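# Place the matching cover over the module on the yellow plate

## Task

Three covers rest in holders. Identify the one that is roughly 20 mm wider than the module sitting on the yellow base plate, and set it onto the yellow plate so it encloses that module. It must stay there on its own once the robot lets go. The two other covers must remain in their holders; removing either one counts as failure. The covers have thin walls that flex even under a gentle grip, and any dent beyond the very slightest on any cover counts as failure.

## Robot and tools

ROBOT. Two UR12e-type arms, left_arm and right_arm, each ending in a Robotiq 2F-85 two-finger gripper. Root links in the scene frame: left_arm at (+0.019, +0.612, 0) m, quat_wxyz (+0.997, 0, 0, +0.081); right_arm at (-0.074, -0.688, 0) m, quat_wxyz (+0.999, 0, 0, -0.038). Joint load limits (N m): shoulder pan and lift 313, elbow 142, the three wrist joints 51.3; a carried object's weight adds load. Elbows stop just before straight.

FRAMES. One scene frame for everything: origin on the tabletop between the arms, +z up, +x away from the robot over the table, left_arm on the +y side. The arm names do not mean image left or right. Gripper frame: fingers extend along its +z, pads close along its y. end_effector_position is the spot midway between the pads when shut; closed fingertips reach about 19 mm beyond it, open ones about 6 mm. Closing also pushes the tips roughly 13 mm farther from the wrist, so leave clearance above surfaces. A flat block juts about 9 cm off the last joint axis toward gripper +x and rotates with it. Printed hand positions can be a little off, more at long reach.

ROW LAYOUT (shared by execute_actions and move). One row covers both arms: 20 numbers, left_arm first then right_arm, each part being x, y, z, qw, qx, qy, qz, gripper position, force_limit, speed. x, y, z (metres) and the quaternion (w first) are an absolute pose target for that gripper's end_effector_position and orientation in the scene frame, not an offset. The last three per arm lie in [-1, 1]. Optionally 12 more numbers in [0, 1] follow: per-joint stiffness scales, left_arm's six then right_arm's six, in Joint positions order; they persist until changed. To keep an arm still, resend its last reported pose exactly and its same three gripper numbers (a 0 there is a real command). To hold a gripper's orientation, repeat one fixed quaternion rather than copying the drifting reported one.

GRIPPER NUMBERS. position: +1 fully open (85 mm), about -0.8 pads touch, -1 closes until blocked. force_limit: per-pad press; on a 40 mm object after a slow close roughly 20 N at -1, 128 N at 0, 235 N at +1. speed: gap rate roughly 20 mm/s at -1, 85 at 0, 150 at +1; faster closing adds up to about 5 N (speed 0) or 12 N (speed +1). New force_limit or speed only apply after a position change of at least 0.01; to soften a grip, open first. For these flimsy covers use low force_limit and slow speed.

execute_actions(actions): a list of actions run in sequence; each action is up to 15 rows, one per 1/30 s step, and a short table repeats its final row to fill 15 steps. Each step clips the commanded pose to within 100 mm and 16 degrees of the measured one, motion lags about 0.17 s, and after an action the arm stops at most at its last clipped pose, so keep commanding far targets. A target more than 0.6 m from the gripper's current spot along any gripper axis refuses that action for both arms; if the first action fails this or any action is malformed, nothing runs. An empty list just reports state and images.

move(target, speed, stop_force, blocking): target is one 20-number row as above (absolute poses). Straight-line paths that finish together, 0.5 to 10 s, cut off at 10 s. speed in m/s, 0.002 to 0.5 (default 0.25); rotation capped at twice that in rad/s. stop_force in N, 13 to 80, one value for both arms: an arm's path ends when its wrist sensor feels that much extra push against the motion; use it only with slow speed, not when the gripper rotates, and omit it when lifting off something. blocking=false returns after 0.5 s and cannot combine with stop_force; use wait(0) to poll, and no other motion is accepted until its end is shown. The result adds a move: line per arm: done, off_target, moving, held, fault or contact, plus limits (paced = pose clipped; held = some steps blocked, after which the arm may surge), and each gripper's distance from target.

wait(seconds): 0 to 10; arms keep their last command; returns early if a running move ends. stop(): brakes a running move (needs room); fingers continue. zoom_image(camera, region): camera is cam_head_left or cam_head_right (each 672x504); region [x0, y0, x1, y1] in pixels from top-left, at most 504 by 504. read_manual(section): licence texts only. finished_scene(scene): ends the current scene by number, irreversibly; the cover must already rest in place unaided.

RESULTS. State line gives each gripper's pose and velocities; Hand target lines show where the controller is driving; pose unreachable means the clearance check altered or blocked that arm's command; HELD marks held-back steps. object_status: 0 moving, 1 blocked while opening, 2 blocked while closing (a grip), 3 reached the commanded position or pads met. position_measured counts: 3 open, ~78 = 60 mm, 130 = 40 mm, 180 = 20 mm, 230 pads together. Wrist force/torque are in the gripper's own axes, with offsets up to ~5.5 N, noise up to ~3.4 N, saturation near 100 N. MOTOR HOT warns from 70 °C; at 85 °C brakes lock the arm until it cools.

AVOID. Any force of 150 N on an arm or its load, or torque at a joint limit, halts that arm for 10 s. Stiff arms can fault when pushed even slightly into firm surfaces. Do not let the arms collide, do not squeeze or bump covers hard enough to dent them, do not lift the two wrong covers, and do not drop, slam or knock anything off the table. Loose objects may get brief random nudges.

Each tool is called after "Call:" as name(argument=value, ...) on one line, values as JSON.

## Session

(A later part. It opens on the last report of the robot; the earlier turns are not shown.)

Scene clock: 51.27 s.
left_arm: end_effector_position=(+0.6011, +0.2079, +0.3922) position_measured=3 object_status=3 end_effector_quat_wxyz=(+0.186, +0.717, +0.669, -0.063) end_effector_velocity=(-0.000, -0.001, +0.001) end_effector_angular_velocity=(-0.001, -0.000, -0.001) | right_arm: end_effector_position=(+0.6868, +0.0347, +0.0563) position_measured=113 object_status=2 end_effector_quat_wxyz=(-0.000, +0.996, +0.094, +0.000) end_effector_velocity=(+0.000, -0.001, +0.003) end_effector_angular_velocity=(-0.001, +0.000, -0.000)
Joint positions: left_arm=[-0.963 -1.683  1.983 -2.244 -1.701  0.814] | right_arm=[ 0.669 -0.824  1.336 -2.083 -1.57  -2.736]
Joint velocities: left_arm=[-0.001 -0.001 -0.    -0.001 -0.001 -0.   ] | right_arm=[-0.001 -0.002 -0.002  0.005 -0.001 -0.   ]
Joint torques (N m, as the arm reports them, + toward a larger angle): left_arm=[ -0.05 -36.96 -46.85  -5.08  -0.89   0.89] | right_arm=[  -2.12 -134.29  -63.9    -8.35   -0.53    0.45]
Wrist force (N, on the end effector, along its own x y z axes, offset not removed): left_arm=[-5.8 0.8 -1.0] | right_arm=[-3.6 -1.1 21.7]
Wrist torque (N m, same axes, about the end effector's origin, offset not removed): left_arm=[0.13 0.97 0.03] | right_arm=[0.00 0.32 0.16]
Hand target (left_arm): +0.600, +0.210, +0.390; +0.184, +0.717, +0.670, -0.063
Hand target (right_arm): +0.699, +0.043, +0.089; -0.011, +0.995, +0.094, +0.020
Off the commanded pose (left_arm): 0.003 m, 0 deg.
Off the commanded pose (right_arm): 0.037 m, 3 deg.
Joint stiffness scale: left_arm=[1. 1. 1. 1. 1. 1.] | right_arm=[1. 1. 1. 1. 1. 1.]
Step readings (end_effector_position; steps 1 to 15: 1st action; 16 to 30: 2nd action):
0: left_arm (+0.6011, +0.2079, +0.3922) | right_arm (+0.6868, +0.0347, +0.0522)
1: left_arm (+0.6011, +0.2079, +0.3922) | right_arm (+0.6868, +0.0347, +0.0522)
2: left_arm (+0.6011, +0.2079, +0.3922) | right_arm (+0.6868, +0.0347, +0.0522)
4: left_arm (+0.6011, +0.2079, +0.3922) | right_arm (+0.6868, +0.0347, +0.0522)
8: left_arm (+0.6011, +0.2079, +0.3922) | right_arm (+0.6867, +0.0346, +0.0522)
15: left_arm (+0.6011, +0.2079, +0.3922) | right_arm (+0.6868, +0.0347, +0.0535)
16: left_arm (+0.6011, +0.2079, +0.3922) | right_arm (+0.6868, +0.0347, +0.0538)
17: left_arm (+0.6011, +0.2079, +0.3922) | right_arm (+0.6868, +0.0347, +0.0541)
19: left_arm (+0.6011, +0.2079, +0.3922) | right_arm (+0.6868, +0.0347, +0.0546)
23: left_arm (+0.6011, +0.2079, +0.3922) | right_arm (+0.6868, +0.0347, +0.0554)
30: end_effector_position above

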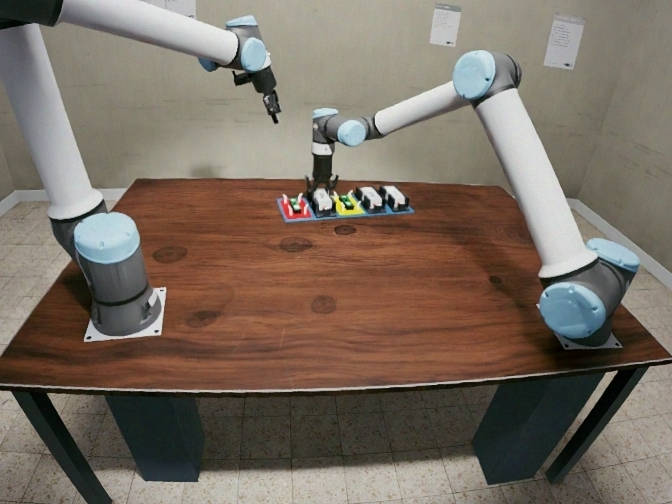

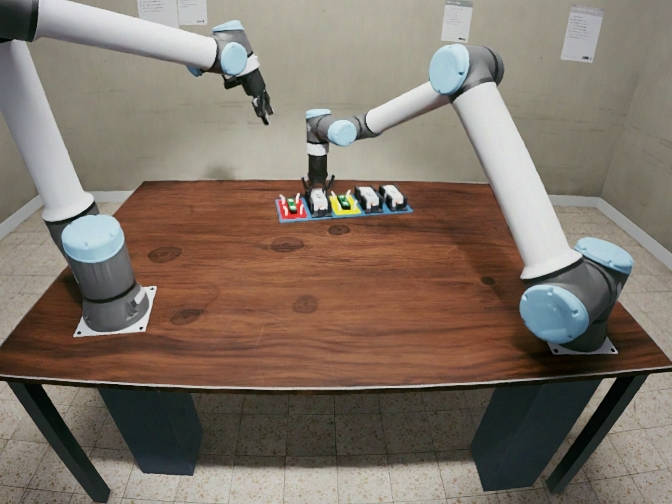

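Call:
execute_actions(actions=[[[0.60,0.21,0.39,0.184,0.717,0.670,-0.063,1,-1,1,0.7000,0.0438,0.0893,-0.0107,0.9954,0.0936,0.0199,-0.98,-0.56,-1],[0.60,0.21,0.39,0.184,0.717,0.670,-0.063,1,-1,1,0.7000,0.0438,0.0895,-0.0107,0.9954,0.0936,0.0199,-0.98,-0.56,-1],[0.60,0.21,0.39,0.184,0.717,0.670,-0.063,1,-1,1,0.7000,0.0438,0.0897,-0.0107,0.9954,0.0936,0.0199,-0.98,-0.56,-1],[0.60,0.21,0.39,0.184,0.717,0.670,-0.063,1,-1,1,0.7000,0.0438,0.0899,-0.0107,0.9954,0.0936,0.0199,-0.98,-0.56,-1],[0.60,0.21,0.39,0.184,0.717,0.670,-0.063,1,-1,1,0.7000,0.0438,0.0901,-0.0107,0.9954,0.0936,0.0199,-0.98,-0.56,-1],[0.60,0.21,0.39,0.184,0.717,0.670,-0.063,1,-1,1,0.7000,0.0438,0.0903,-0.0107,0.9954,0.0936,0.0199,-0.98,-0.56,-1],[0.60,0.21,0.39,0.184,0.717,0.670,-0.063,1,-1,1,0.7000,0.0438,0.0905,-0.0107,0.9954,0.0936,0.0199,-0.98,-0.56,-1],[0.60,0.21,0.39,0.184,0.717,0.670,-0.063,1,-1,1,0.7000,0.0438,0.0907,-0.0107,0.9954,0.0936,0.0199,-0.98,-0.56,-1],[0.60,0.21,0.39,0.184,0.717,0.670,-0.063,1,-1,1,0.7000,0.0438,0.0909,-0.0107,0.9954,0.0936,0.0199,-0.98,-0.56,-1],[0.60,0.21,0.39,0.184,0.717,0.670,-0.063,1,-1,1,0.7000,0.0438,0.0911,-0.0107,0.9954,0.0936,0.0199,-0.98,-0.56,-1],[0.60,0.21,0.39,0.184,0.717,0.670,-0.063,1,-1,1,0.7000,0.0438,0.09135,-0.0107,0.9954,0.0936,0.0199,-0.98,-0.56,-1],[0.60,0.21,0.39,0.184,0.717,0.670,-0.063,1,-1,1,0.7000,0.0438,0.0916,-0.0107,0.9954,0.0936,0.0199,-0.98,-0.56,-1],[0.60,0.21,0.39,0.184,0.717,0.670,-0.063,1,-1,1,0.7000,0.0438,0.09185,-0.0107,0.9954,0.0936,0.0199,-0.98,-0.56,-1],[0.60,0.21,0.39,0.184,0.717,0.670,-0.063,1,-1,1,0.7000,0.0438,0.0921,-0.0107,0.9954,0.0936,0.0199,-0.98,-0.56,-1],[0.60,0.21,0.39,0.184,0.717,0.670,-0.063,1,-1,1,0.7000,0.0438,0.09235,-0.0107,0.9954,0.0936,0.0199,-0.98,-0.56,-1]],[[0.60,0.21,0.39,0.184,0.717,0.670,-0.063,1,-1,1,0.7000,0.0438,0.0926,-0.0107,0.9954,0.0936,0.0199,-0.98,-0.56,-1],[0.60,0.21,0.39,0.184,0.717,0.670,-0.063,1,-1,1,0.7000,0.0438,0.09285,-0.0107,0.9954,0.0936,0.0199,-0.98,-0.56,-1],[0.60,0.21,0.39,0.184,0.717,0.670,-0.063,1,-1,1,0.7000,0.0438,0.0931,-0.0107,0.9954,0.0936,0.0199,-0.98,-0.56,-1],[0.60,0.21,0.39,0.184,0.717,0.670,-0.063,1,-1,1,0.7000,0.0438,0.09335,-0.0107,0.9954,0.0936,0.0199,-0.98,-0.56,-1],[0.60,0.21,0.39,0.184,0.717,0.670,-0.063,1,-1,1,0.7000,0.0438,0.0936,-0.0107,0.9954,0.0936,0.0199,-0.98,-0.56,-1],[0.60,0.21,0.39,0.184,0.717,0.670,-0.063,1,-1,1,0.7000,0.0438,0.09385,-0.0107,0.9954,0.0936,0.0199,-0.98,-0.56,-1],[0.60,0.21,0.39,0.184,0.717,0.670,-0.063,1,-1,1,0.7000,0.0438,0.0941,-0.0107,0.9954,0.0936,0.0199,-0.98,-0.56,-1],[0.60,0.21,0.39,0.184,0.717,0.670,-0.063,1,-1,1,0.7000,0.0438,0.09435,-0.0107,0.9954,0.0936,0.0199,-0.98,-0.56,-1],[0.60,0.21,0.39,0.184,0.717,0.670,-0.063,1,-1,1,0.7000,0.0438,0.0946,-0.0107,0.9954,0.0936,0.0199,-0.98,-0.56,-1],[0.60,0.21,0.39,0.184,0.717,0.670,-0.063,1,-1,1,0.7000,0.0438,0.09485,-0.0107,0.9954,0.0936,0.0199,-0.98,-0.56,-1],[0.60,0.21,0.39,0.184,0.717,0.670,-0.063,1,-1,1,0.7000,0.0438,0.0951,-0.0107,0.9954,0.0936,0.0199,-0.98,-0.56,-1],[0.60,0.21,0.39,0.184,0.717,0.670,-0.063,1,-1,1,0.7000,0.0438,0.09535,-0.0107,0.9954,0.0936,0.0199,-0.98,-0.56,-1],[0.60,0.21,0.39,0.184,0.717,0.670,-0.063,1,-1,1,0.7000,0.0438,0.0956,-0.0107,0.9954,0.0936,0.0199,-0.98,-0.56,-1],[0.60,0.21,0.39,0.184,0.717,0.670,-0.063,1,-1,1,0.7000,0.0438,0.09585,-0.0107,0.9954,0.0936,0.0199,-0.98,-0.56,-1],[0.60,0.21,0.39,0.184,0.717,0.670,-0.063,1,-1,1,0.7000,0.0438,0.0961,-0.0107,0.9954,0.0936,0.0199,-0.98,-0.56,-1]],[[0.60,0.21,0.39,0.184,0.717,0.670,-0.063,1,-1,1,0.7000,0.0438,0.09635,-0.0107,0.9954,0.0936,0.0199,-0.98,-0.56,-1],[0.60,0.21,0.39,0.184,0.717,0.670,-0.063,1,-1,1,0.7000,0.0438,0.0966,-0.0107,0.9954,0.0936,0.0199,-0.98,-0.56,-1],[0.60,0.21,0.39,0.184,0.717,0.670,-0.063,1,-1,1,0.7000,0.0438,0.09685,-0.0107,0.9954,0.0936,0.0199,-0.98,-0.56,-1],[0.60,0.21,0.39,0.184,0.717,0.670,-0.063,1,-1,1,0.7000,0.0438,0.0971,-0.0107,0.9954,0.0936,0.0199,-0.98,-0.56,-1],[0.60,0.21,0.39,0.184,0.717,0.670,-0.063,1,-1,1,0.7000,0.0438,0.09735,-0.0107,0.9954,0.0936,0.0199,-0.98,-0.56,-1],[0.60,0.21,0.39,0.184,0.717,0.670,-0.063,1,-1,1,0.7000,0.0438,0.0976,-0.0107,0.9954,0.0936,0.0199,-0.98,-0.56,-1],[0.60,0.21,0.39,0.184,0.717,0.670,-0.063,1,-1,1,0.7000,0.0438,0.09785,-0.0107,0.9954,0.0936,0.0199,-0.98,-0.56,-1],[0.60,0.21,0.39,0.184,0.717,0.670,-0.063,1,-1,1,0.7000,0.0438,0.0981,-0.0107,0.9954,0.0936,0.0199,-0.98,-0.56,-1]]])

Call:
zoom_image(camera="cam_head_left", region=[304, 182, 338, 216])

Call:
zoom_image(camera="cam_head_right", region=[300, 182, 334, 216])

Scene clock: 56.13 s.
left_arm: end_effector_position=(+0.6011, +0.2079, +0.3922) position_measured=3 object_status=3 end_effector_quat_wxyz=(+0.186, +0.717, +0.669, -0.063) end_effector_velocity=(+0.000, -0.000, +0.000) end_effector_angular_velocity=(+0.002, -0.000, -0.001) | right_arm: end_effector_position=(+0.6870, +0.0348, +0.0666) position_measured=113 object_status=2 end_effector_quat_wxyz=(-0.001, +0.996, +0.094, +0.001) end_effector_velocity=(+0.000, +0.000, +0.004) end_effector_angular_velocity=(-0.001, -0.001, +0.000)
Joint positions: left_arm=[-0.963 -1.683  1.983 -2.244 -1.701  0.814] | right_arm=[ 0.669 -0.833  1.33  -2.07  -1.57  -2.736]
Joint velocities: left_arm=[-0.     0.    -0.001  0.002  0.001  0.001] | right_arm=[ 0.    -0.002 -0.003  0.005 -0.001  0.   ]
Joint torques (N m, as the arm reports them, + toward a larger angle): left_arm=[  1.66 -37.44 -47.42  -5.23  -1.     0.86] | right_arm=[  -0.66 -130.79  -64.37   -8.14   -0.52    0.13]
Wrist force (N, on the end effector, along its own x y z axes, offset not removed): left_arm=[-3.2 0.1 -0.3] | right_arm=[-5.9 -3.5 19.4]
Wrist torque (N m, same axes, about the end effector's origin, offset not removed): left_arm=[0.07 0.48 0.13] | right_arm=[-0.70 0.40 0.11]
Hand target (left_arm): +0.600, +0.210, +0.390; +0.184, +0.717, +0.670, -0.063
Hand target (right_arm): +0.699, +0.043, +0.098; -0.011, +0.995, +0.094, +0.020
Off the commanded pose (left_arm): 0.003 m, 0 deg.
Off the commanded pose (right_arm): 0.035 m, 2 deg.
Joint stiffness scale: left_arm=[1. 1. 1. 1. 1. 1.] | right_arm=[1. 1. 1. 1. 1. 1.]
Step readings (end_effector_position; steps 1 to 15: 1st action; 16 to 30: 2nd action; 31 to 45: 3rd action):
0: left_arm (+0.6011, +0.2079, +0.3922) | right_arm (+0.6868, +0.0347, +0.0567)
1: left_arm (+0.6011, +0.2079, +0.3922) | right_arm (+0.6868, +0.0347, +0.0567)
2: left_arm (+0.6011, +0.2079, +0.3922) | right_arm (+0.6868, +0.0347, +0.0567)
4: left_arm (+0.6011, +0.2079, +0.3922) | right_arm (+0.6868, +0.0347, +0.0567)
8: left_arm (+0.6011, +0.2079, +0.3922) | right_arm (+0.6867, +0.0346, +0.0567)
15: left_arm (+0.6011, +0.2079, +0.3922) | right_arm (+0.6868, +0.0347, +0.0586)
16: left_arm (+0.6011, +0.2079, +0.3922) | right_arm (+0.6868, +0.0347, +0.0589)
17: left_arm (+0.6011, +0.2079, +0.3922) | right_arm (+0.6868, +0.0347, +0.0592)
19: left_arm (+0.6011, +0.2079, +0.3922) | right_arm (+0.6868, +0.0347, +0.0597)
23: left_arm (+0.6011, +0.2079, +0.3922) | right_arm (+0.6868, +0.0347, +0.0607)
30: left_arm (+0.6011, +0.2079, +0.3922) | right_arm (+0.6869, +0.0347, +0.0625)
31: left_arm (+0.6011, +0.2079, +0.3922) | right_arm (+0.6869, +0.0347, +0.0628)
32: left_arm (+0.6011, +0.2079, +0.3922) | right_arm (+0.6869, +0.0347, +0.0631)
34: left_arm (+0.6011, +0.2079, +0.3922) | right_arm (+0.6869, +0.0347, +0.0636)
38: left_arm (+0.6011, +0.2079, +0.3922) | right_arm (+0.6869, +0.0348, +0.0648)
45: end_effector_position above

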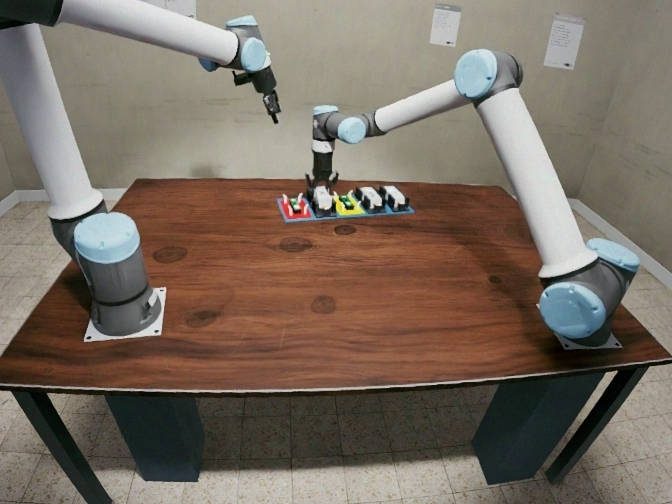

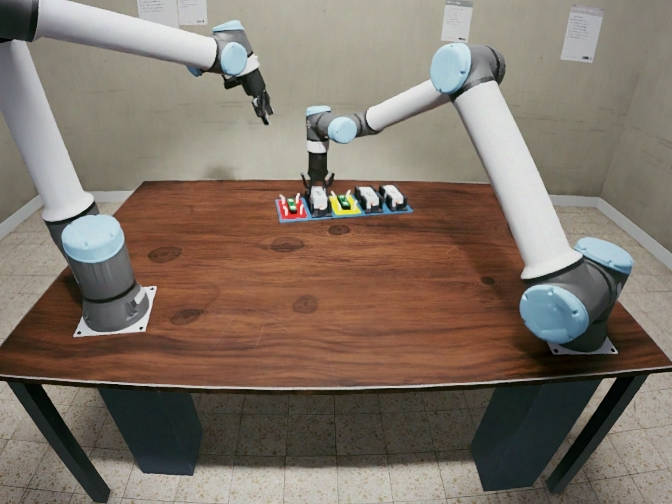

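Region (304, 182, 338, 216) of cam_head_left's 672x504 image, scaled by 14.824, with more detail than that image has.

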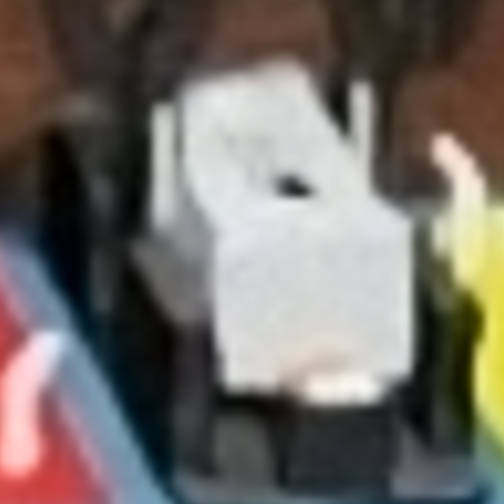

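Region (300, 182, 334, 216) of cam_head_right's 672x504 image, scaled by 14.824, with more detail than that image has.

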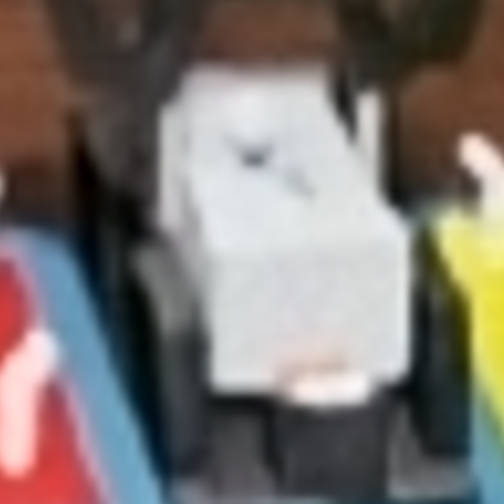

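Call:
execute_actions(actions=[[[0.60,0.21,0.39,0.184,0.717,0.670,-0.063,1,-1,1,0.7000,0.0438,0.09835,-0.0107,0.9954,0.0936,0.0199,-0.98,-0.56,-1],[0.60,0.21,0.39,0.184,0.717,0.670,-0.063,1,-1,1,0.7000,0.0438,0.0986,-0.0107,0.9954,0.0936,0.0199,-0.98,-0.56,-1],[0.60,0.21,0.39,0.184,0.717,0.670,-0.063,1,-1,1,0.7000,0.0438,0.09885,-0.0107,0.9954,0.0936,0.0199,-0.98,-0.56,-1],[0.60,0.21,0.39,0.184,0.717,0.670,-0.063,1,-1,1,0.7000,0.0438,0.0991,-0.0107,0.9954,0.0936,0.0199,-0.98,-0.56,-1],[0.60,0.21,0.39,0.184,0.717,0.670,-0.063,1,-1,1,0.7000,0.0438,0.09935,-0.0107,0.9954,0.0936,0.0199,-0.98,-0.56,-1],[0.60,0.21,0.39,0.184,0.717,0.670,-0.063,1,-1,1,0.7000,0.0438,0.0996,-0.0107,0.9954,0.0936,0.0199,-0.98,-0.56,-1],[0.60,0.21,0.39,0.184,0.717,0.670,-0.063,1,-1,1,0.7000,0.0438,0.09985,-0.0107,0.9954,0.0936,0.0199,-0.98,-0.56,-1],[0.60,0.21,0.39,0.184,0.717,0.670,-0.063,1,-1,1,0.7000,0.0438,0.1001,-0.0107,0.9954,0.0936,0.0199,-0.98,-0.56,-1],[0.60,0.21,0.39,0.184,0.717,0.670,-0.063,1,-1,1,0.7000,0.0438,0.10035,-0.0107,0.9954,0.0936,0.0199,-0.98,-0.56,-1],[0.60,0.21,0.39,0.184,0.717,0.670,-0.063,1,-1,1,0.7000,0.0438,0.1006,-0.0107,0.9954,0.0936,0.0199,-0.98,-0.56,-1],[0.60,0.21,0.39,0.184,0.717,0.670,-0.063,1,-1,1,0.7000,0.0438,0.1009,-0.0107,0.9954,0.0936,0.0199,-0.98,-0.56,-1],[0.60,0.21,0.39,0.184,0.717,0.670,-0.063,1,-1,1,0.7000,0.0438,0.1012,-0.0107,0.9954,0.0936,0.0199,-0.98,-0.56,-1],[0.60,0.21,0.39,0.184,0.717,0.670,-0.063,1,-1,1,0.7000,0.0438,0.1015,-0.0107,0.9954,0.0936,0.0199,-0.98,-0.56,-1],[0.60,0.21,0.39,0.184,0.717,0.670,-0.063,1,-1,1,0.7000,0.0438,0.1018,-0.0107,0.9954,0.0936,0.0199,-0.98,-0.56,-1],[0.60,0.21,0.39,0.184,0.717,0.670,-0.063,1,-1,1,0.7000,0.0438,0.1021,-0.0107,0.9954,0.0936,0.0199,-0.98,-0.56,-1]],[[0.60,0.21,0.39,0.184,0.717,0.670,-0.063,1,-1,1,0.7000,0.0438,0.1024,-0.0107,0.9954,0.0936,0.0199,-0.98,-0.56,-1],[0.60,0.21,0.39,0.184,0.717,0.670,-0.063,1,-1,1,0.7000,0.0438,0.1027,-0.0107,0.9954,0.0936,0.0199,-0.98,-0.56,-1],[0.60,0.21,0.39,0.184,0.717,0.670,-0.063,1,-1,1,0.7000,0.0438,0.1030,-0.0107,0.9954,0.0936,0.0199,-0.98,-0.56,-1],[0.60,0.21,0.39,0.184,0.717,0.670,-0.063,1,-1,1,0.7000,0.0438,0.1033,-0.0107,0.9954,0.0936,0.0199,-0.98,-0.56,-1],[0.60,0.21,0.39,0.184,0.717,0.670,-0.063,1,-1,1,0.7000,0.0438,0.1036,-0.0107,0.9954,0.0936,0.0199,-0.98,-0.56,-1],[0.60,0.21,0.39,0.184,0.717,0.670,-0.063,1,-1,1,0.7000,0.0438,0.1039,-0.0107,0.9954,0.0936,0.0199,-0.98,-0.56,-1],[0.60,0.21,0.39,0.184,0.717,0.670,-0.063,1,-1,1,0.7000,0.0438,0.1042,-0.0107,0.9954,0.0936,0.0199,-0.98,-0.56,-1],[0.60,0.21,0.39,0.184,0.717,0.670,-0.063,1,-1,1,0.7000,0.0438,0.1045,-0.0107,0.9954,0.0936,0.0199,-0.98,-0.56,-1],[0.60,0.21,0.39,0.184,0.717,0.670,-0.063,1,-1,1,0.7000,0.0438,0.1048,-0.0107,0.9954,0.0936,0.0199,-0.98,-0.56,-1],[0.60,0.21,0.39,0.184,0.717,0.670,-0.063,1,-1,1,0.7000,0.0438,0.1051,-0.0107,0.9954,0.0936,0.0199,-0.98,-0.56,-1],[0.60,0.21,0.39,0.184,0.717,0.670,-0.063,1,-1,1,0.7000,0.0438,0.1054,-0.0107,0.9954,0.0936,0.0199,-0.98,-0.56,-1],[0.60,0.21,0.39,0.184,0.717,0.670,-0.063,1,-1,1,0.7000,0.0438,0.1057,-0.0107,0.9954,0.0936,0.0199,-0.98,-0.56,-1],[0.60,0.21,0.39,0.184,0.717,0.670,-0.063,1,-1,1,0.7000,0.0438,0.1060,-0.0107,0.9954,0.0936,0.0199,-0.98,-0.56,-1],[0.60,0.21,0.39,0.184,0.717,0.670,-0.063,1,-1,1,0.7000,0.0438,0.1063,-0.0107,0.9954,0.0936,0.0199,-0.98,-0.56,-1],[0.60,0.21,0.39,0.184,0.717,0.670,-0.063,1,-1,1,0.7000,0.0438,0.1066,-0.0107,0.9954,0.0936,0.0199,-0.98,-0.56,-1]]])

Call:
zoom_image(camera="cam_head_left", region=[296, 166, 346, 216])

Call:
zoom_image(camera="cam_head_right", region=[292, 166, 342, 216])

Scene clock: 59.77 s.
left_arm: end_effector_position=(+0.6011, +0.2079, +0.3922) position_measured=3 object_status=3 end_effector_quat_wxyz=(+0.186, +0.717, +0.669, -0.063) end_effector_velocity=(+0.000, +0.000, +0.000) end_effector_angular_velocity=(-0.001, -0.000, +0.000) | right_arm: end_effector_position=(+0.7012, +0.0418, +0.1067) position_measured=113 object_status=2 end_effector_quat_wxyz=(-0.011, +0.995, +0.093, +0.021) end_effector_velocity=(-0.004, -0.001, -0.003) end_effector_angular_velocity=(-0.007, +0.012, +0.001)
Joint positions: left_arm=[-0.963 -1.683  1.983 -2.244 -1.701  0.814] | right_arm=[ 0.667 -0.856  1.304 -2.067 -1.572 -2.736]
Joint velocities: left_arm=[ 0.001  0.    -0.    -0.    -0.     0.   ] | right_arm=[ 0.001  0.001 -0.     0.013  0.001  0.   ]
Joint torques (N m, as the arm reports them, + toward a larger angle): left_arm=[  0.42 -38.46 -46.88  -5.04  -1.11   0.69] | right_arm=[  -1.42 -104.42  -49.08   -5.75    0.96    0.73]
Wrist force (N, on the end effector, along its own x y z axes, offset not removed): left_arm=[-3.3 0.1 1.4] | right_arm=[-1.8 -3.1 2.4]
Wrist torque (N m, same axes, about the end effector's origin, offset not removed): left_arm=[-0.04 0.53 0.07] | right_arm=[-0.32 0.40 0.00]
Hand target (left_arm): +0.600, +0.210, +0.390; +0.184, +0.717, +0.670, -0.063
Hand target (right_arm): +0.700, +0.044, +0.107; -0.011, +0.995, +0.094, +0.020
Off the commanded pose (left_arm): 0.003 m, 0 deg.
Off the commanded pose (right_arm): 0.002 m, 0 deg.
Joint stiffness scale: left_arm=[1. 1. 1. 1. 1. 1.] | right_arm=[1. 1. 1. 1. 1. 1.]
Step readings (end_effector_position; steps 1 to 15: 1st action; 16 to 30: 2nd action):
0: left_arm (+0.6011, +0.2079, +0.3922) | right_arm (+0.6870, +0.0348, +0.0669)
1: left_arm (+0.6011, +0.2079, +0.3922) | right_arm (+0.6870, +0.0348, +0.0669)
2: left_arm (+0.6011, +0.2079, +0.3922) | right_arm (+0.6870, +0.0348, +0.0669)
4: left_arm (+0.6011, +0.2079, +0.3922) | right_arm (+0.6870, +0.0348, +0.0669)
8: left_arm (+0.6011, +0.2079, +0.3922) | right_arm (+0.6870, +0.0348, +0.0672)
15: left_arm (+0.6011, +0.2079, +0.3922) | right_arm (+0.6871, +0.0350, +0.0702)
16: left_arm (+0.6011, +0.2079, +0.3922) | right_arm (+0.6882, +0.0359, +0.0730)
17: left_arm (+0.6011, +0.2079, +0.3922) | right_arm (+0.6900, +0.0370, +0.0772)
19: left_arm (+0.6011, +0.2079, +0.3922) | right_arm (+0.6937, +0.0391, +0.0872)
23: left_arm (+0.6011, +0.2079, +0.3922) | right_arm (+0.6999, +0.0405, +0.1029)
30: end_effector_position above

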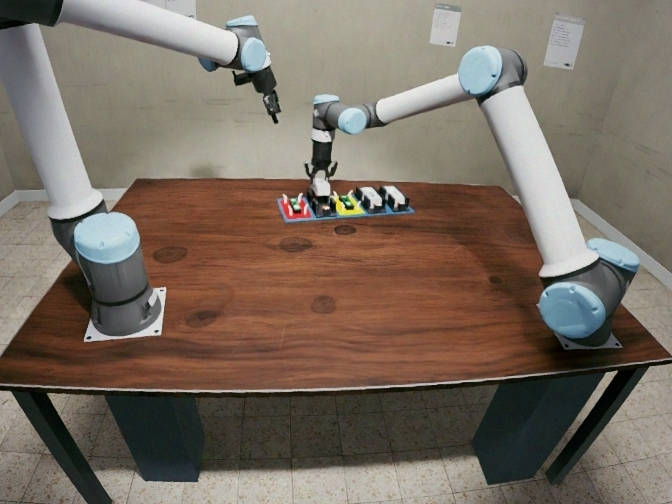

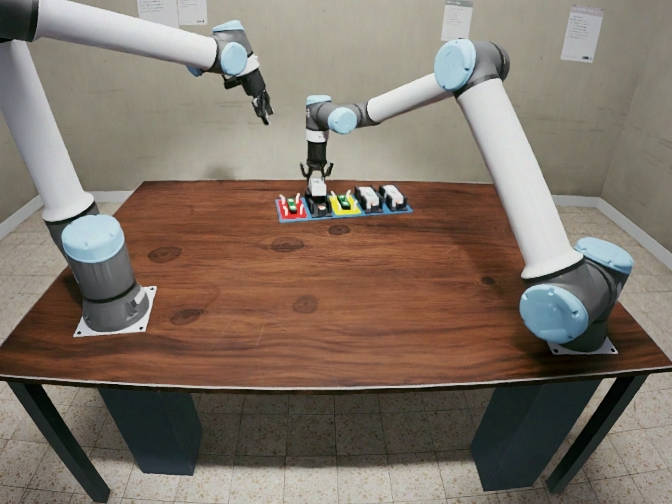

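Region (296, 166, 346, 216) of cam_head_left's 672x504 image, scaled by 10.080, with more detail than that image has.

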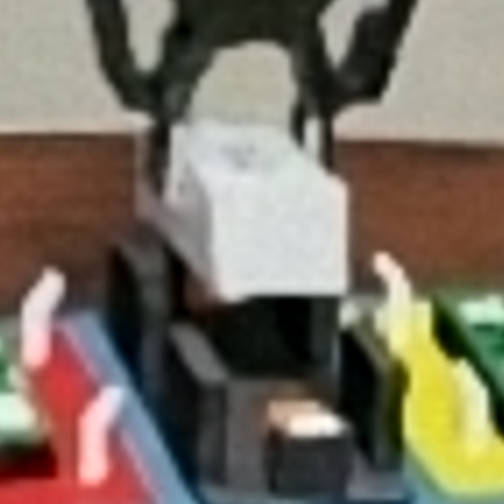

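Region (292, 166, 342, 216) of cam_head_right's 672x504 image, scaled by 10.080, with more detail than that image has.

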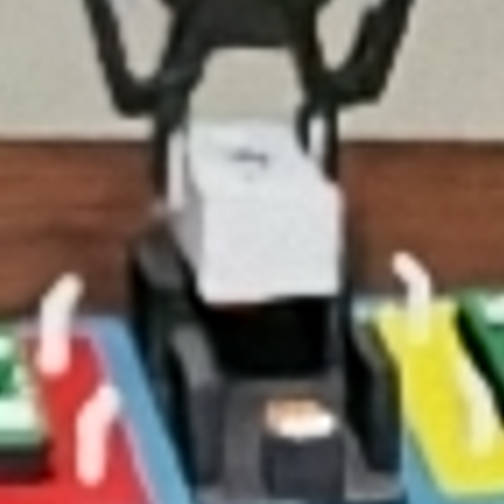

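Call:
zoom_image(camera="cam_head_left", region=[304, 168, 338, 202])

Call:
zoom_image(camera="cam_head_right", region=[300, 168, 334, 202])

Region (304, 168, 338, 202) of cam_head_left's 672x504 image, scaled by 14.824, with more detail than that image has.

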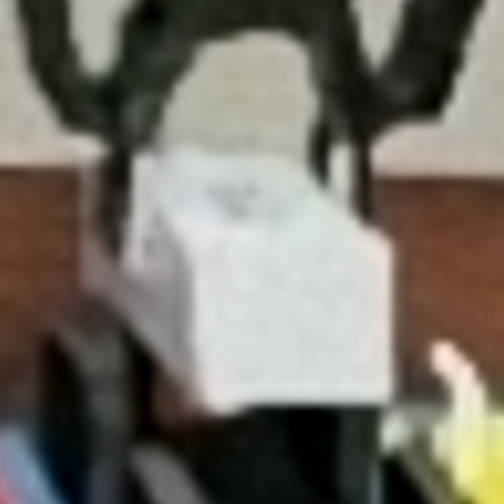

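Region (300, 168, 334, 202) of cam_head_right's 672x504 image, scaled by 14.824, with more detail than that image has.

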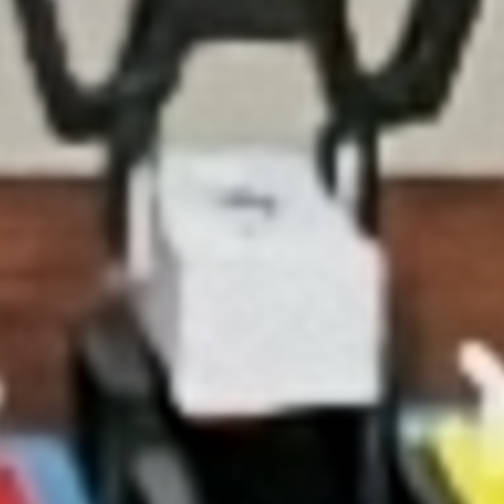

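Call:
move(target=[0.60,0.21,0.39,0.184,0.717,0.670,-0.063,1,-1,1,0.7060,-0.0745,0.112,-0.0094,0.9906,0.0940,0.0988,-0.98,-0.56,-1], speed=0.12)

Call:
zoom_image(camera="cam_head_left", region=[322, 166, 372, 216])

Call:
zoom_image(camera="cam_head_right", region=[318, 166, 368, 216])

Scene clock: 64.17 s.
left_arm: end_effector_position=(+0.6011, +0.2079, +0.3922) position_measured=3 object_status=3 end_effector_quat_wxyz=(+0.186, +0.717, +0.669, -0.063) end_effector_velocity=(-0.000, -0.000, -0.001) end_effector_angular_velocity=(-0.000, +0.000, +0.000) | right_arm: end_effector_position=(+0.7073, -0.0724, +0.1125) position_measured=113 object_status=2 end_effector_quat_wxyz=(-0.010, +0.991, +0.094, +0.098) end_effector_velocity=(+0.000, -0.002, -0.004) end_effector_angular_velocity=(+0.004, -0.011, +0.006)
Joint positions: left_arm=[-0.963 -1.683  1.983 -2.244 -1.701  0.814] | right_arm=[ 0.586 -0.996  1.582 -2.345 -1.632 -2.826]
Joint velocities: left_arm=[-0.    -0.     0.001 -0.002 -0.    -0.   ] | right_arm=[-0.002 -0.     0.014 -0.025 -0.001 -0.009]
Joint torques (N m, as the arm reports them, + toward a larger angle): left_arm=[  0.16 -36.99 -47.81  -5.11  -1.01   0.68] | right_arm=[ -1.3  -97.24 -43.14  -6.38  -1.44  -0.55]
Wrist force (N, on the end effector, along its own x y z axes, offset not removed): left_arm=[-4.7 -0.7 -1.0] | right_arm=[-1.0 -1.6 3.0]
Wrist torque (N m, same axes, about the end effector's origin, offset not removed): left_arm=[-0.16 0.78 0.20] | right_arm=[-0.05 0.13 0.10]
Hand target (left_arm): +0.600, +0.210, +0.390; +0.184, +0.717, +0.670, -0.063
Hand target (right_arm): +0.706, -0.074, +0.112; -0.009, +0.991, +0.094, +0.099
Off the commanded pose (left_arm): 0.003 m, 0 deg.
Off the commanded pose (right_arm): 0.002 m, 0 deg.
Joint stiffness scale: left_arm=[1. 1. 1. 1. 1. 1.] | right_arm=[1. 1. 1. 1. 1. 1.]
move: done

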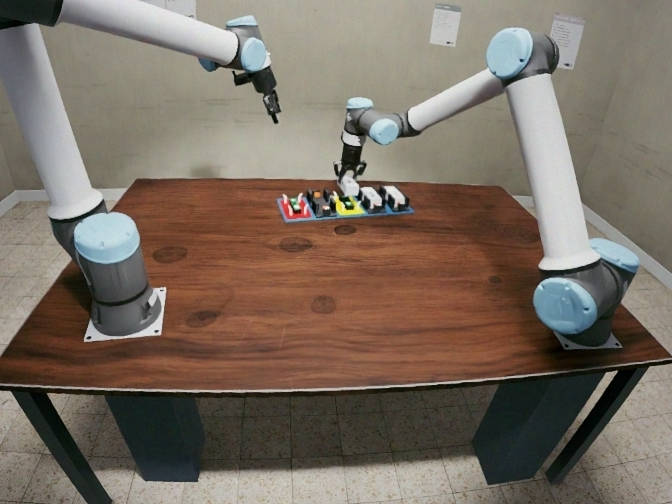

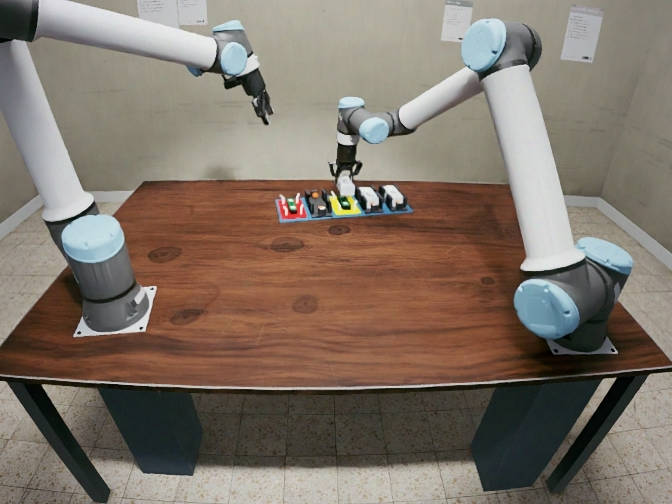

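Region (322, 166, 372, 216) of cam_head_left's 672x504 image, scaled by 10.080, with more detail than that image has.

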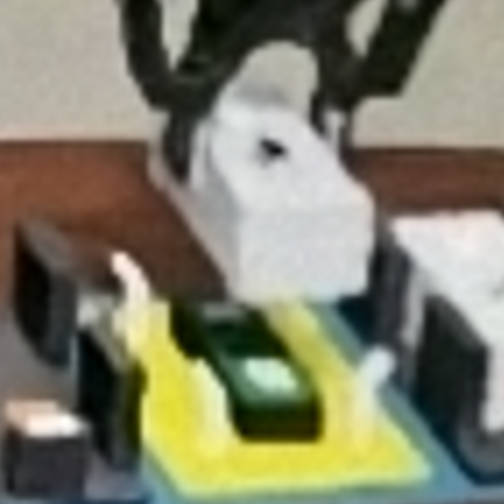

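Region (318, 166, 368, 216) of cam_head_right's 672x504 image, scaled by 10.080, with more detail than that image has.

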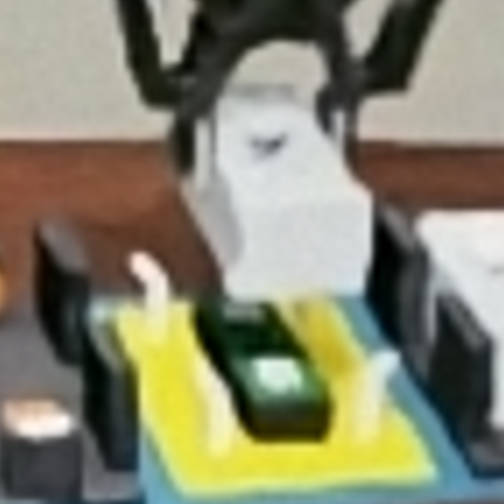

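Call:
zoom_image(camera="cam_head_left", region=[331, 168, 365, 202])

Call:
zoom_image(camera="cam_head_right", region=[328, 168, 362, 202])

Region (331, 168, 365, 202) of cam_head_left's 672x504 image, scaled by 14.824, with more detail than that image has.

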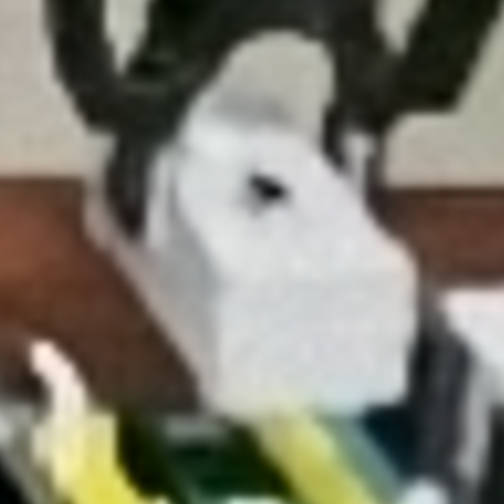

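Region (328, 168, 362, 202) of cam_head_right's 672x504 image, scaled by 14.824, with more detail than that image has.

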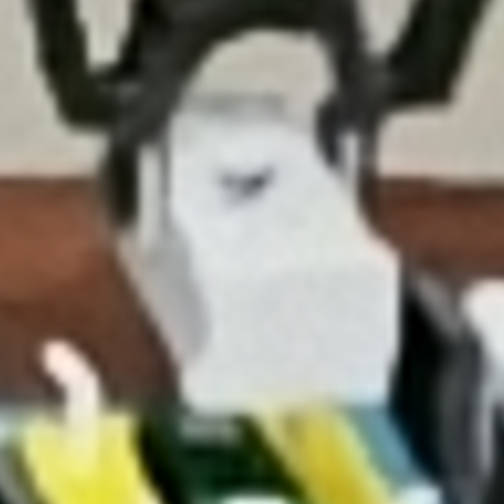

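Call:
move(target=[0.60,0.21,0.39,0.184,0.717,0.670,-0.063,1,-1,1,0.7050,-0.0750,0.085,-0.0094,0.9906,0.0940,0.0988,-0.98,-0.56,-1], speed=0.06)

Call:
zoom_image(camera="cam_head_left", region=[328, 176, 368, 216])

Call:
zoom_image(camera="cam_head_right", region=[324, 176, 364, 216])

Scene clock: 67.90 s.
left_arm: end_effector_position=(+0.6011, +0.2079, +0.3922) position_measured=3 object_status=3 end_effector_quat_wxyz=(+0.186, +0.717, +0.669, -0.063) end_effector_velocity=(+0.000, -0.000, +0.000) end_effector_angular_velocity=(+0.000, +0.000, -0.000) | right_arm: end_effector_position=(+0.7056, -0.0734, +0.0870) position_measured=113 object_status=2 end_effector_quat_wxyz=(-0.010, +0.991, +0.094, +0.099) end_effector_velocity=(+0.002, +0.002, +0.002) end_effector_angular_velocity=(+0.006, -0.008, +0.000)
Joint positions: left_arm=[-0.963 -1.683  1.983 -2.244 -1.701  0.814] | right_arm=[ 0.586 -0.975  1.601 -2.387 -1.632 -2.827]
Joint velocities: left_arm=[-0.     0.001 -0.001  0.001 -0.     0.   ] | right_arm=[ 0.    -0.    -0.    -0.01   0.002  0.   ]
Joint torques (N m, as the arm reports them, + toward a larger angle): left_arm=[ -1.06 -36.71 -47.22  -5.21  -1.22   0.67] | right_arm=[ -5.28 -95.37 -40.42  -5.42  -0.93  -0.5 ]
Wrist force (N, on the end effector, along its own x y z axes, offset not removed): left_arm=[-3.4 -0.9 -1.0] | right_arm=[-0.7 -2.4 0.6]
Wrist torque (N m, same axes, about the end effector's origin, offset not removed): left_arm=[-0.15 0.54 0.18] | right_arm=[-0.20 0.15 0.04]
Hand target (left_arm): +0.600, +0.210, +0.390; +0.184, +0.717, +0.670, -0.063
Hand target (right_arm): +0.705, -0.075, +0.085; -0.009, +0.991, +0.094, +0.099
Off the commanded pose (left_arm): 0.003 m, 0 deg.
Off the commanded pose (right_arm): 0.003 m, 0 deg.
Joint stiffness scale: left_arm=[1. 1. 1. 1. 1. 1.] | right_arm=[1. 1. 1. 1. 1. 1.]
move: done

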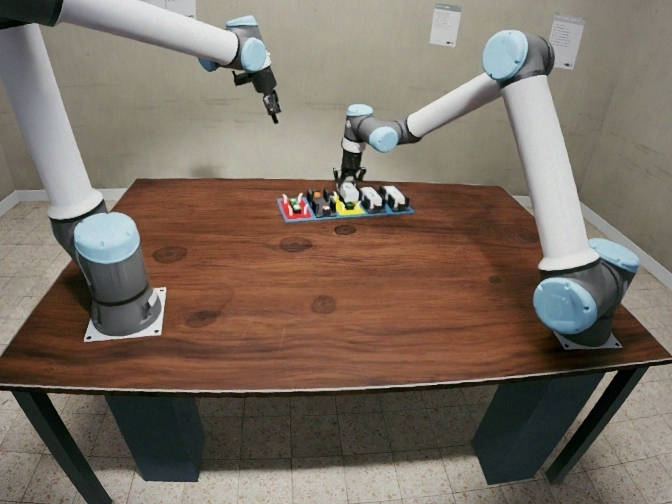

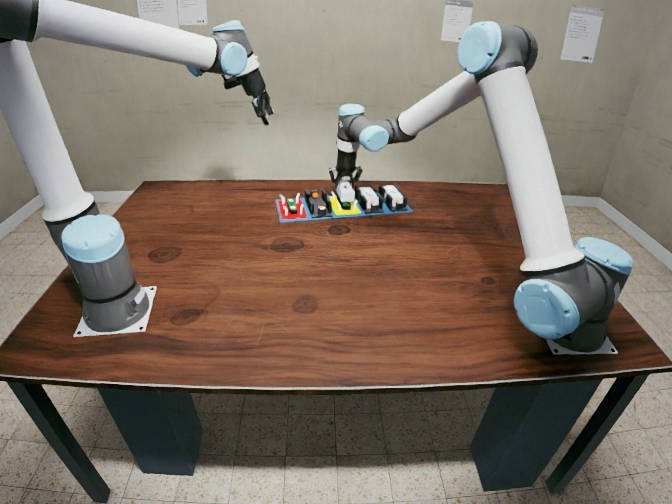

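Region (328, 176, 368, 216) of cam_head_left's 672x504 image, scaled by 12.600, with more detail than that image has.

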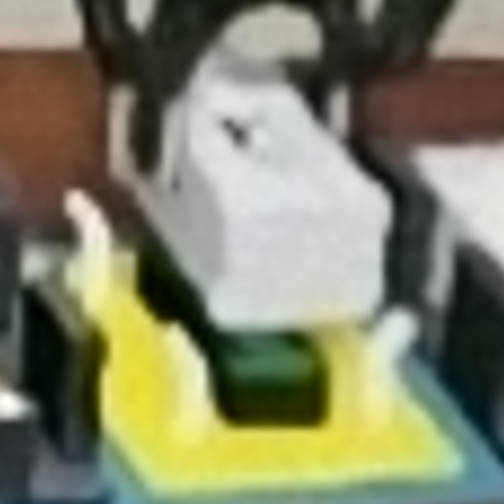

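Region (324, 176, 364, 216) of cam_head_right's 672x504 image, scaled by 12.600, with more detail than that image has.

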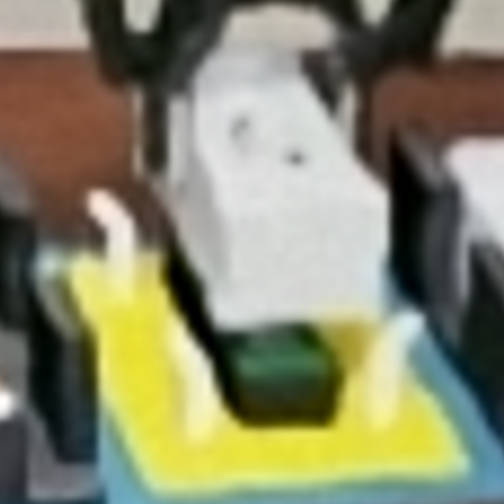

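Call:
move(target=[0.60,0.21,0.39,0.184,0.717,0.670,-0.063,1,-1,1,0.7050,-0.0752,0.064,-0.0094,0.9906,0.0940,0.0988,-0.98,-0.56,-1], speed=0.03, stop_force=13)

Call:
zoom_image(camera="cam_head_left", region=[328, 176, 368, 216])

Call:
zoom_image(camera="cam_head_right", region=[324, 176, 364, 216])

Scene clock: 71.07 s.
left_arm: end_effector_position=(+0.6011, +0.2079, +0.3922) position_measured=3 object_status=3 end_effector_quat_wxyz=(+0.186, +0.717, +0.669, -0.063) end_effector_velocity=(-0.000, -0.001, -0.000) end_effector_angular_velocity=(-0.000, +0.000, -0.002) | right_arm: end_effector_position=(+0.7062, -0.0730, +0.0681) position_measured=113 object_status=2 end_effector_quat_wxyz=(-0.011, +0.990, +0.094, +0.101) end_effector_velocity=(+0.001, +0.001, +0.002) end_effector_angular_velocity=(+0.003, -0.006, +0.001)
Joint positions: left_arm=[-0.963 -1.683  1.983 -2.244 -1.701  0.814] | right_arm=[ 0.586 -0.956  1.61  -2.418 -1.632 -2.827]
Joint velocities: left_arm=[-0.001  0.001 -0.    -0.    -0.001  0.001] | right_arm=[ 0.001 -0.001  0.    -0.005 -0.    -0.   ]
Joint torques (N m, as the arm reports them, + toward a larger angle): left_arm=[  0.52 -39.26 -47.05  -5.19  -0.8    0.42] | right_arm=[ -2.59 -91.85 -39.66  -6.42  -0.86  -0.23]
Wrist force (N, on the end effector, along its own x y z axes, offset not removed): left_arm=[-1.8 -0.9 -1.5] | right_arm=[-2.5 -3.4 2.2]
Wrist torque (N m, same axes, about the end effector's origin, offset not removed): left_arm=[-0.13 0.28 0.06] | right_arm=[-0.61 0.47 0.11]
Hand target (left_arm): +0.600, +0.210, +0.390; +0.184, +0.717, +0.670, -0.063
Hand target (right_arm): +0.705, -0.075, +0.064; -0.009, +0.991, +0.094, +0.099
Off the commanded pose (left_arm): 0.003 m, 0 deg.
Off the commanded pose (right_arm): 0.005 m, 0 deg.
Joint stiffness scale: left_arm=[1. 1. 1. 1. 1. 1.] | right_arm=[1. 1. 1. 1. 1. 1.]
move: off_target (right_arm)

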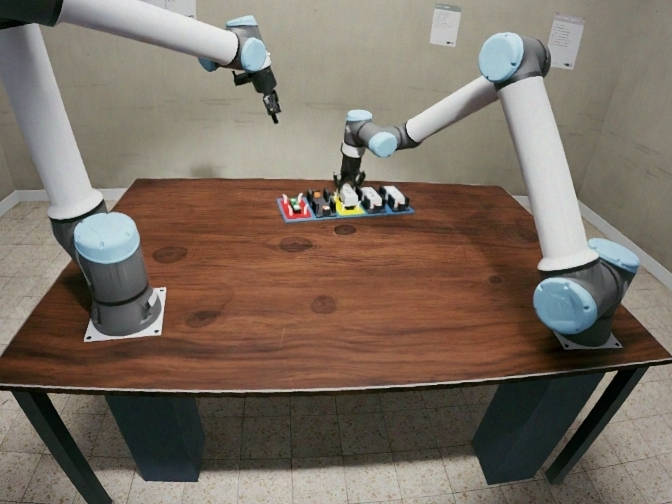

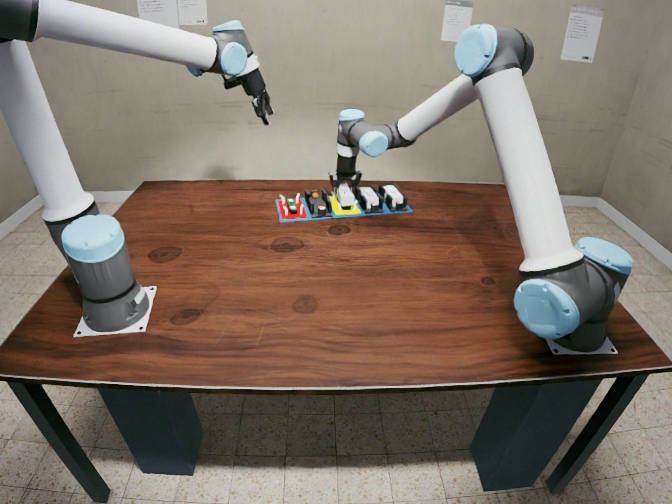

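Region (328, 176, 368, 216) of cam_head_left's 672x504 image, scaled by 12.600, with more detail than that image has.

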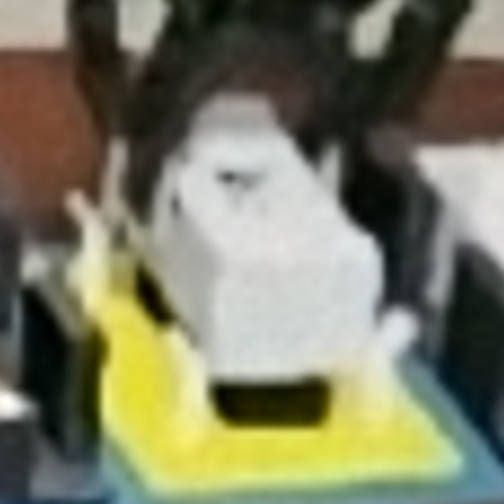

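Region (324, 176, 364, 216) of cam_head_right's 672x504 image, scaled by 12.600, with more detail than that image has.

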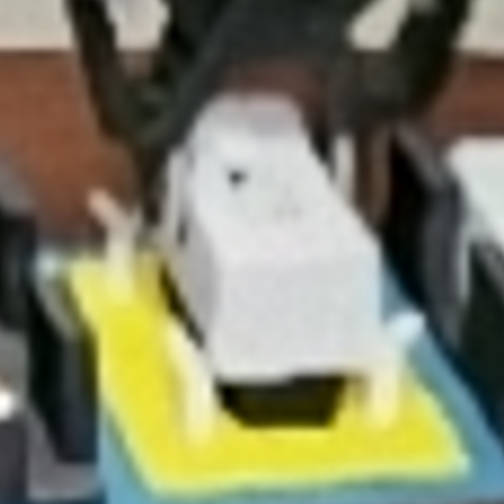

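Call:
zoom_image(camera="cam_head_left", region=[331, 180, 365, 214])

Call:
zoom_image(camera="cam_head_right", region=[328, 180, 362, 214])

Region (331, 180, 365, 214) of cam_head_left's 672x504 image, scaled by 14.824, with more detail than that image has.

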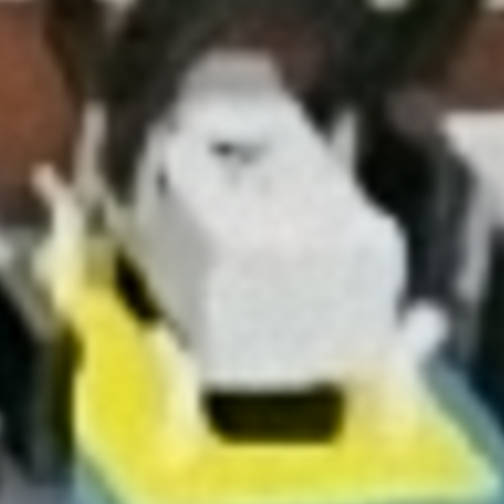

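Region (328, 180, 362, 214) of cam_head_right's 672x504 image, scaled by 14.824, with more detail than that image has.

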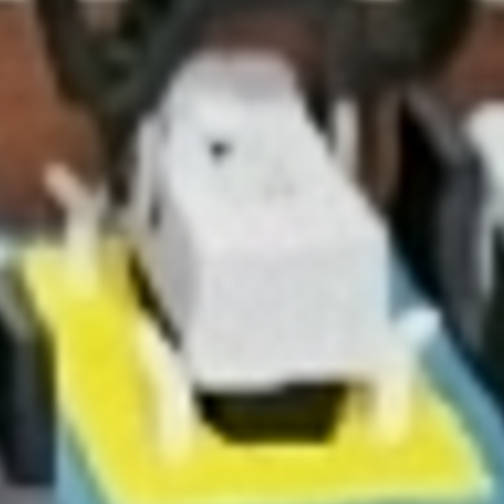

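Call:
move(target=[0.60,0.21,0.39,0.184,0.717,0.670,-0.063,1,-1,1,0.7052,-0.0752,0.0415,-0.0083,0.9917,0.0941,0.0870,-0.98,-0.56,-1], speed=0.025, stop_force=13)

Call:
zoom_image(camera="cam_head_left", region=[331, 184, 365, 218])

Call:
zoom_image(camera="cam_head_right", region=[328, 184, 362, 218])

Scene clock: 74.13 s.
left_arm: end_effector_position=(+0.6011, +0.2079, +0.3922) position_measured=3 object_status=3 end_effector_quat_wxyz=(+0.186, +0.717, +0.669, -0.063) end_effector_velocity=(-0.000, -0.000, -0.001) end_effector_angular_velocity=(+0.000, +0.001, -0.001) | right_arm: end_effector_position=(+0.7035, -0.0740, +0.0431) position_measured=113 object_status=2 end_effector_quat_wxyz=(-0.008, +0.992, +0.095, +0.088) end_effector_velocity=(+0.000, -0.000, +0.001) end_effector_angular_velocity=(+0.001, -0.000, -0.000)
Joint positions: left_arm=[-0.963 -1.683  1.983 -2.244 -1.701  0.814] | right_arm=[ 0.584 -0.931  1.61  -2.418 -1.626 -2.828]
Joint velocities: left_arm=[-0.     0.001  0.     0.    -0.001  0.001] | right_arm=[-0.001 -0.001  0.    -0.     0.    -0.   ]
Joint torques (N m, as the arm reports them, + toward a larger angle): left_arm=[ -0.25 -36.13 -46.44  -5.25  -0.75   0.72] | right_arm=[ -6.94 -92.47 -41.87  -4.94   0.44  -1.  ]
Wrist force (N, on the end effector, along its own x y z axes, offset not removed): left_arm=[-2.2 -0.1 0.5] | right_arm=[-0.5 -5.4 -2.1]
Wrist torque (N m, same axes, about the end effector's origin, offset not removed): left_arm=[-0.02 0.31 0.14] | right_arm=[-0.68 0.05 0.10]
Hand target (left_arm): +0.600, +0.210, +0.390; +0.184, +0.717, +0.670, -0.063
Hand target (right_arm): +0.705, -0.075, +0.042; -0.008, +0.992, +0.094, +0.087
Off the commanded pose (left_arm): 0.003 m, 0 deg.
Off the commanded pose (right_arm): 0.003 m, 0 deg.
Joint stiffness scale: left_arm=[1. 1. 1. 1. 1. 1.] | right_arm=[1. 1. 1. 1. 1. 1.]
move: done

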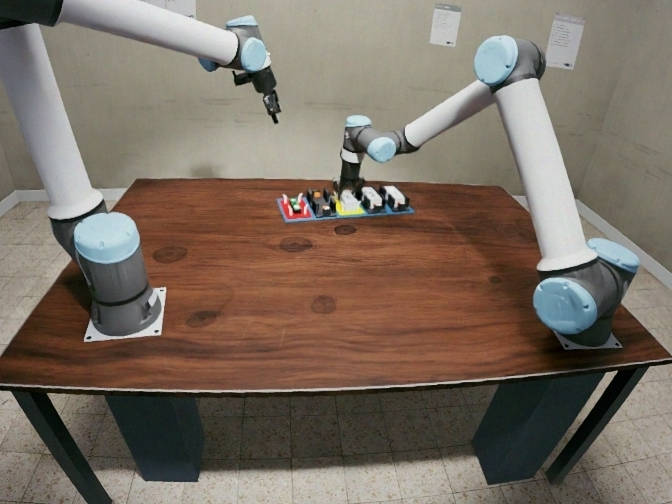

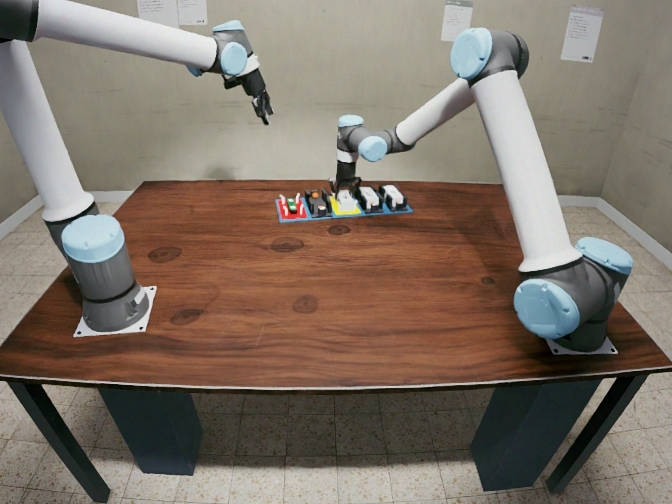

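Region (331, 184, 365, 218) of cam_head_left's 672x504 image, scaled by 14.824, with more detail than that image has.

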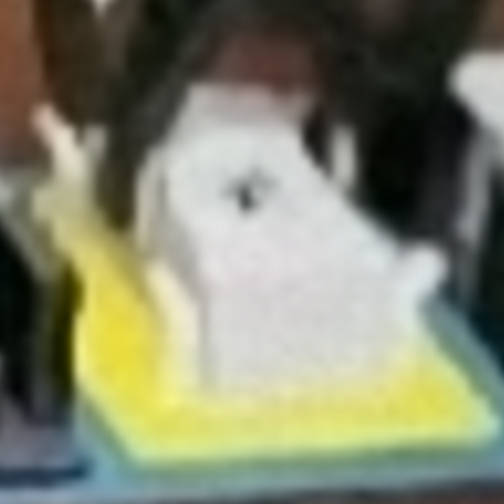

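Region (328, 184, 362, 218) of cam_head_right's 672x504 image, scaled by 14.824, with more detail than that image has.

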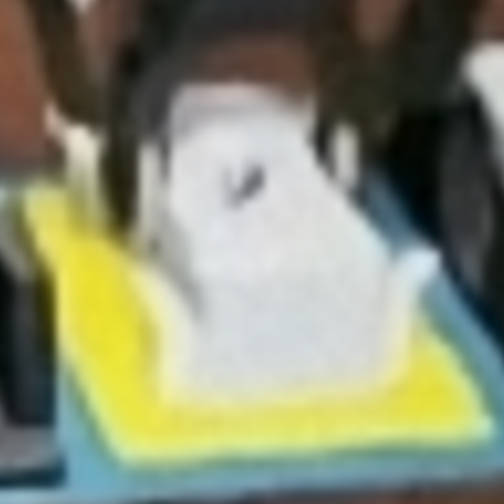

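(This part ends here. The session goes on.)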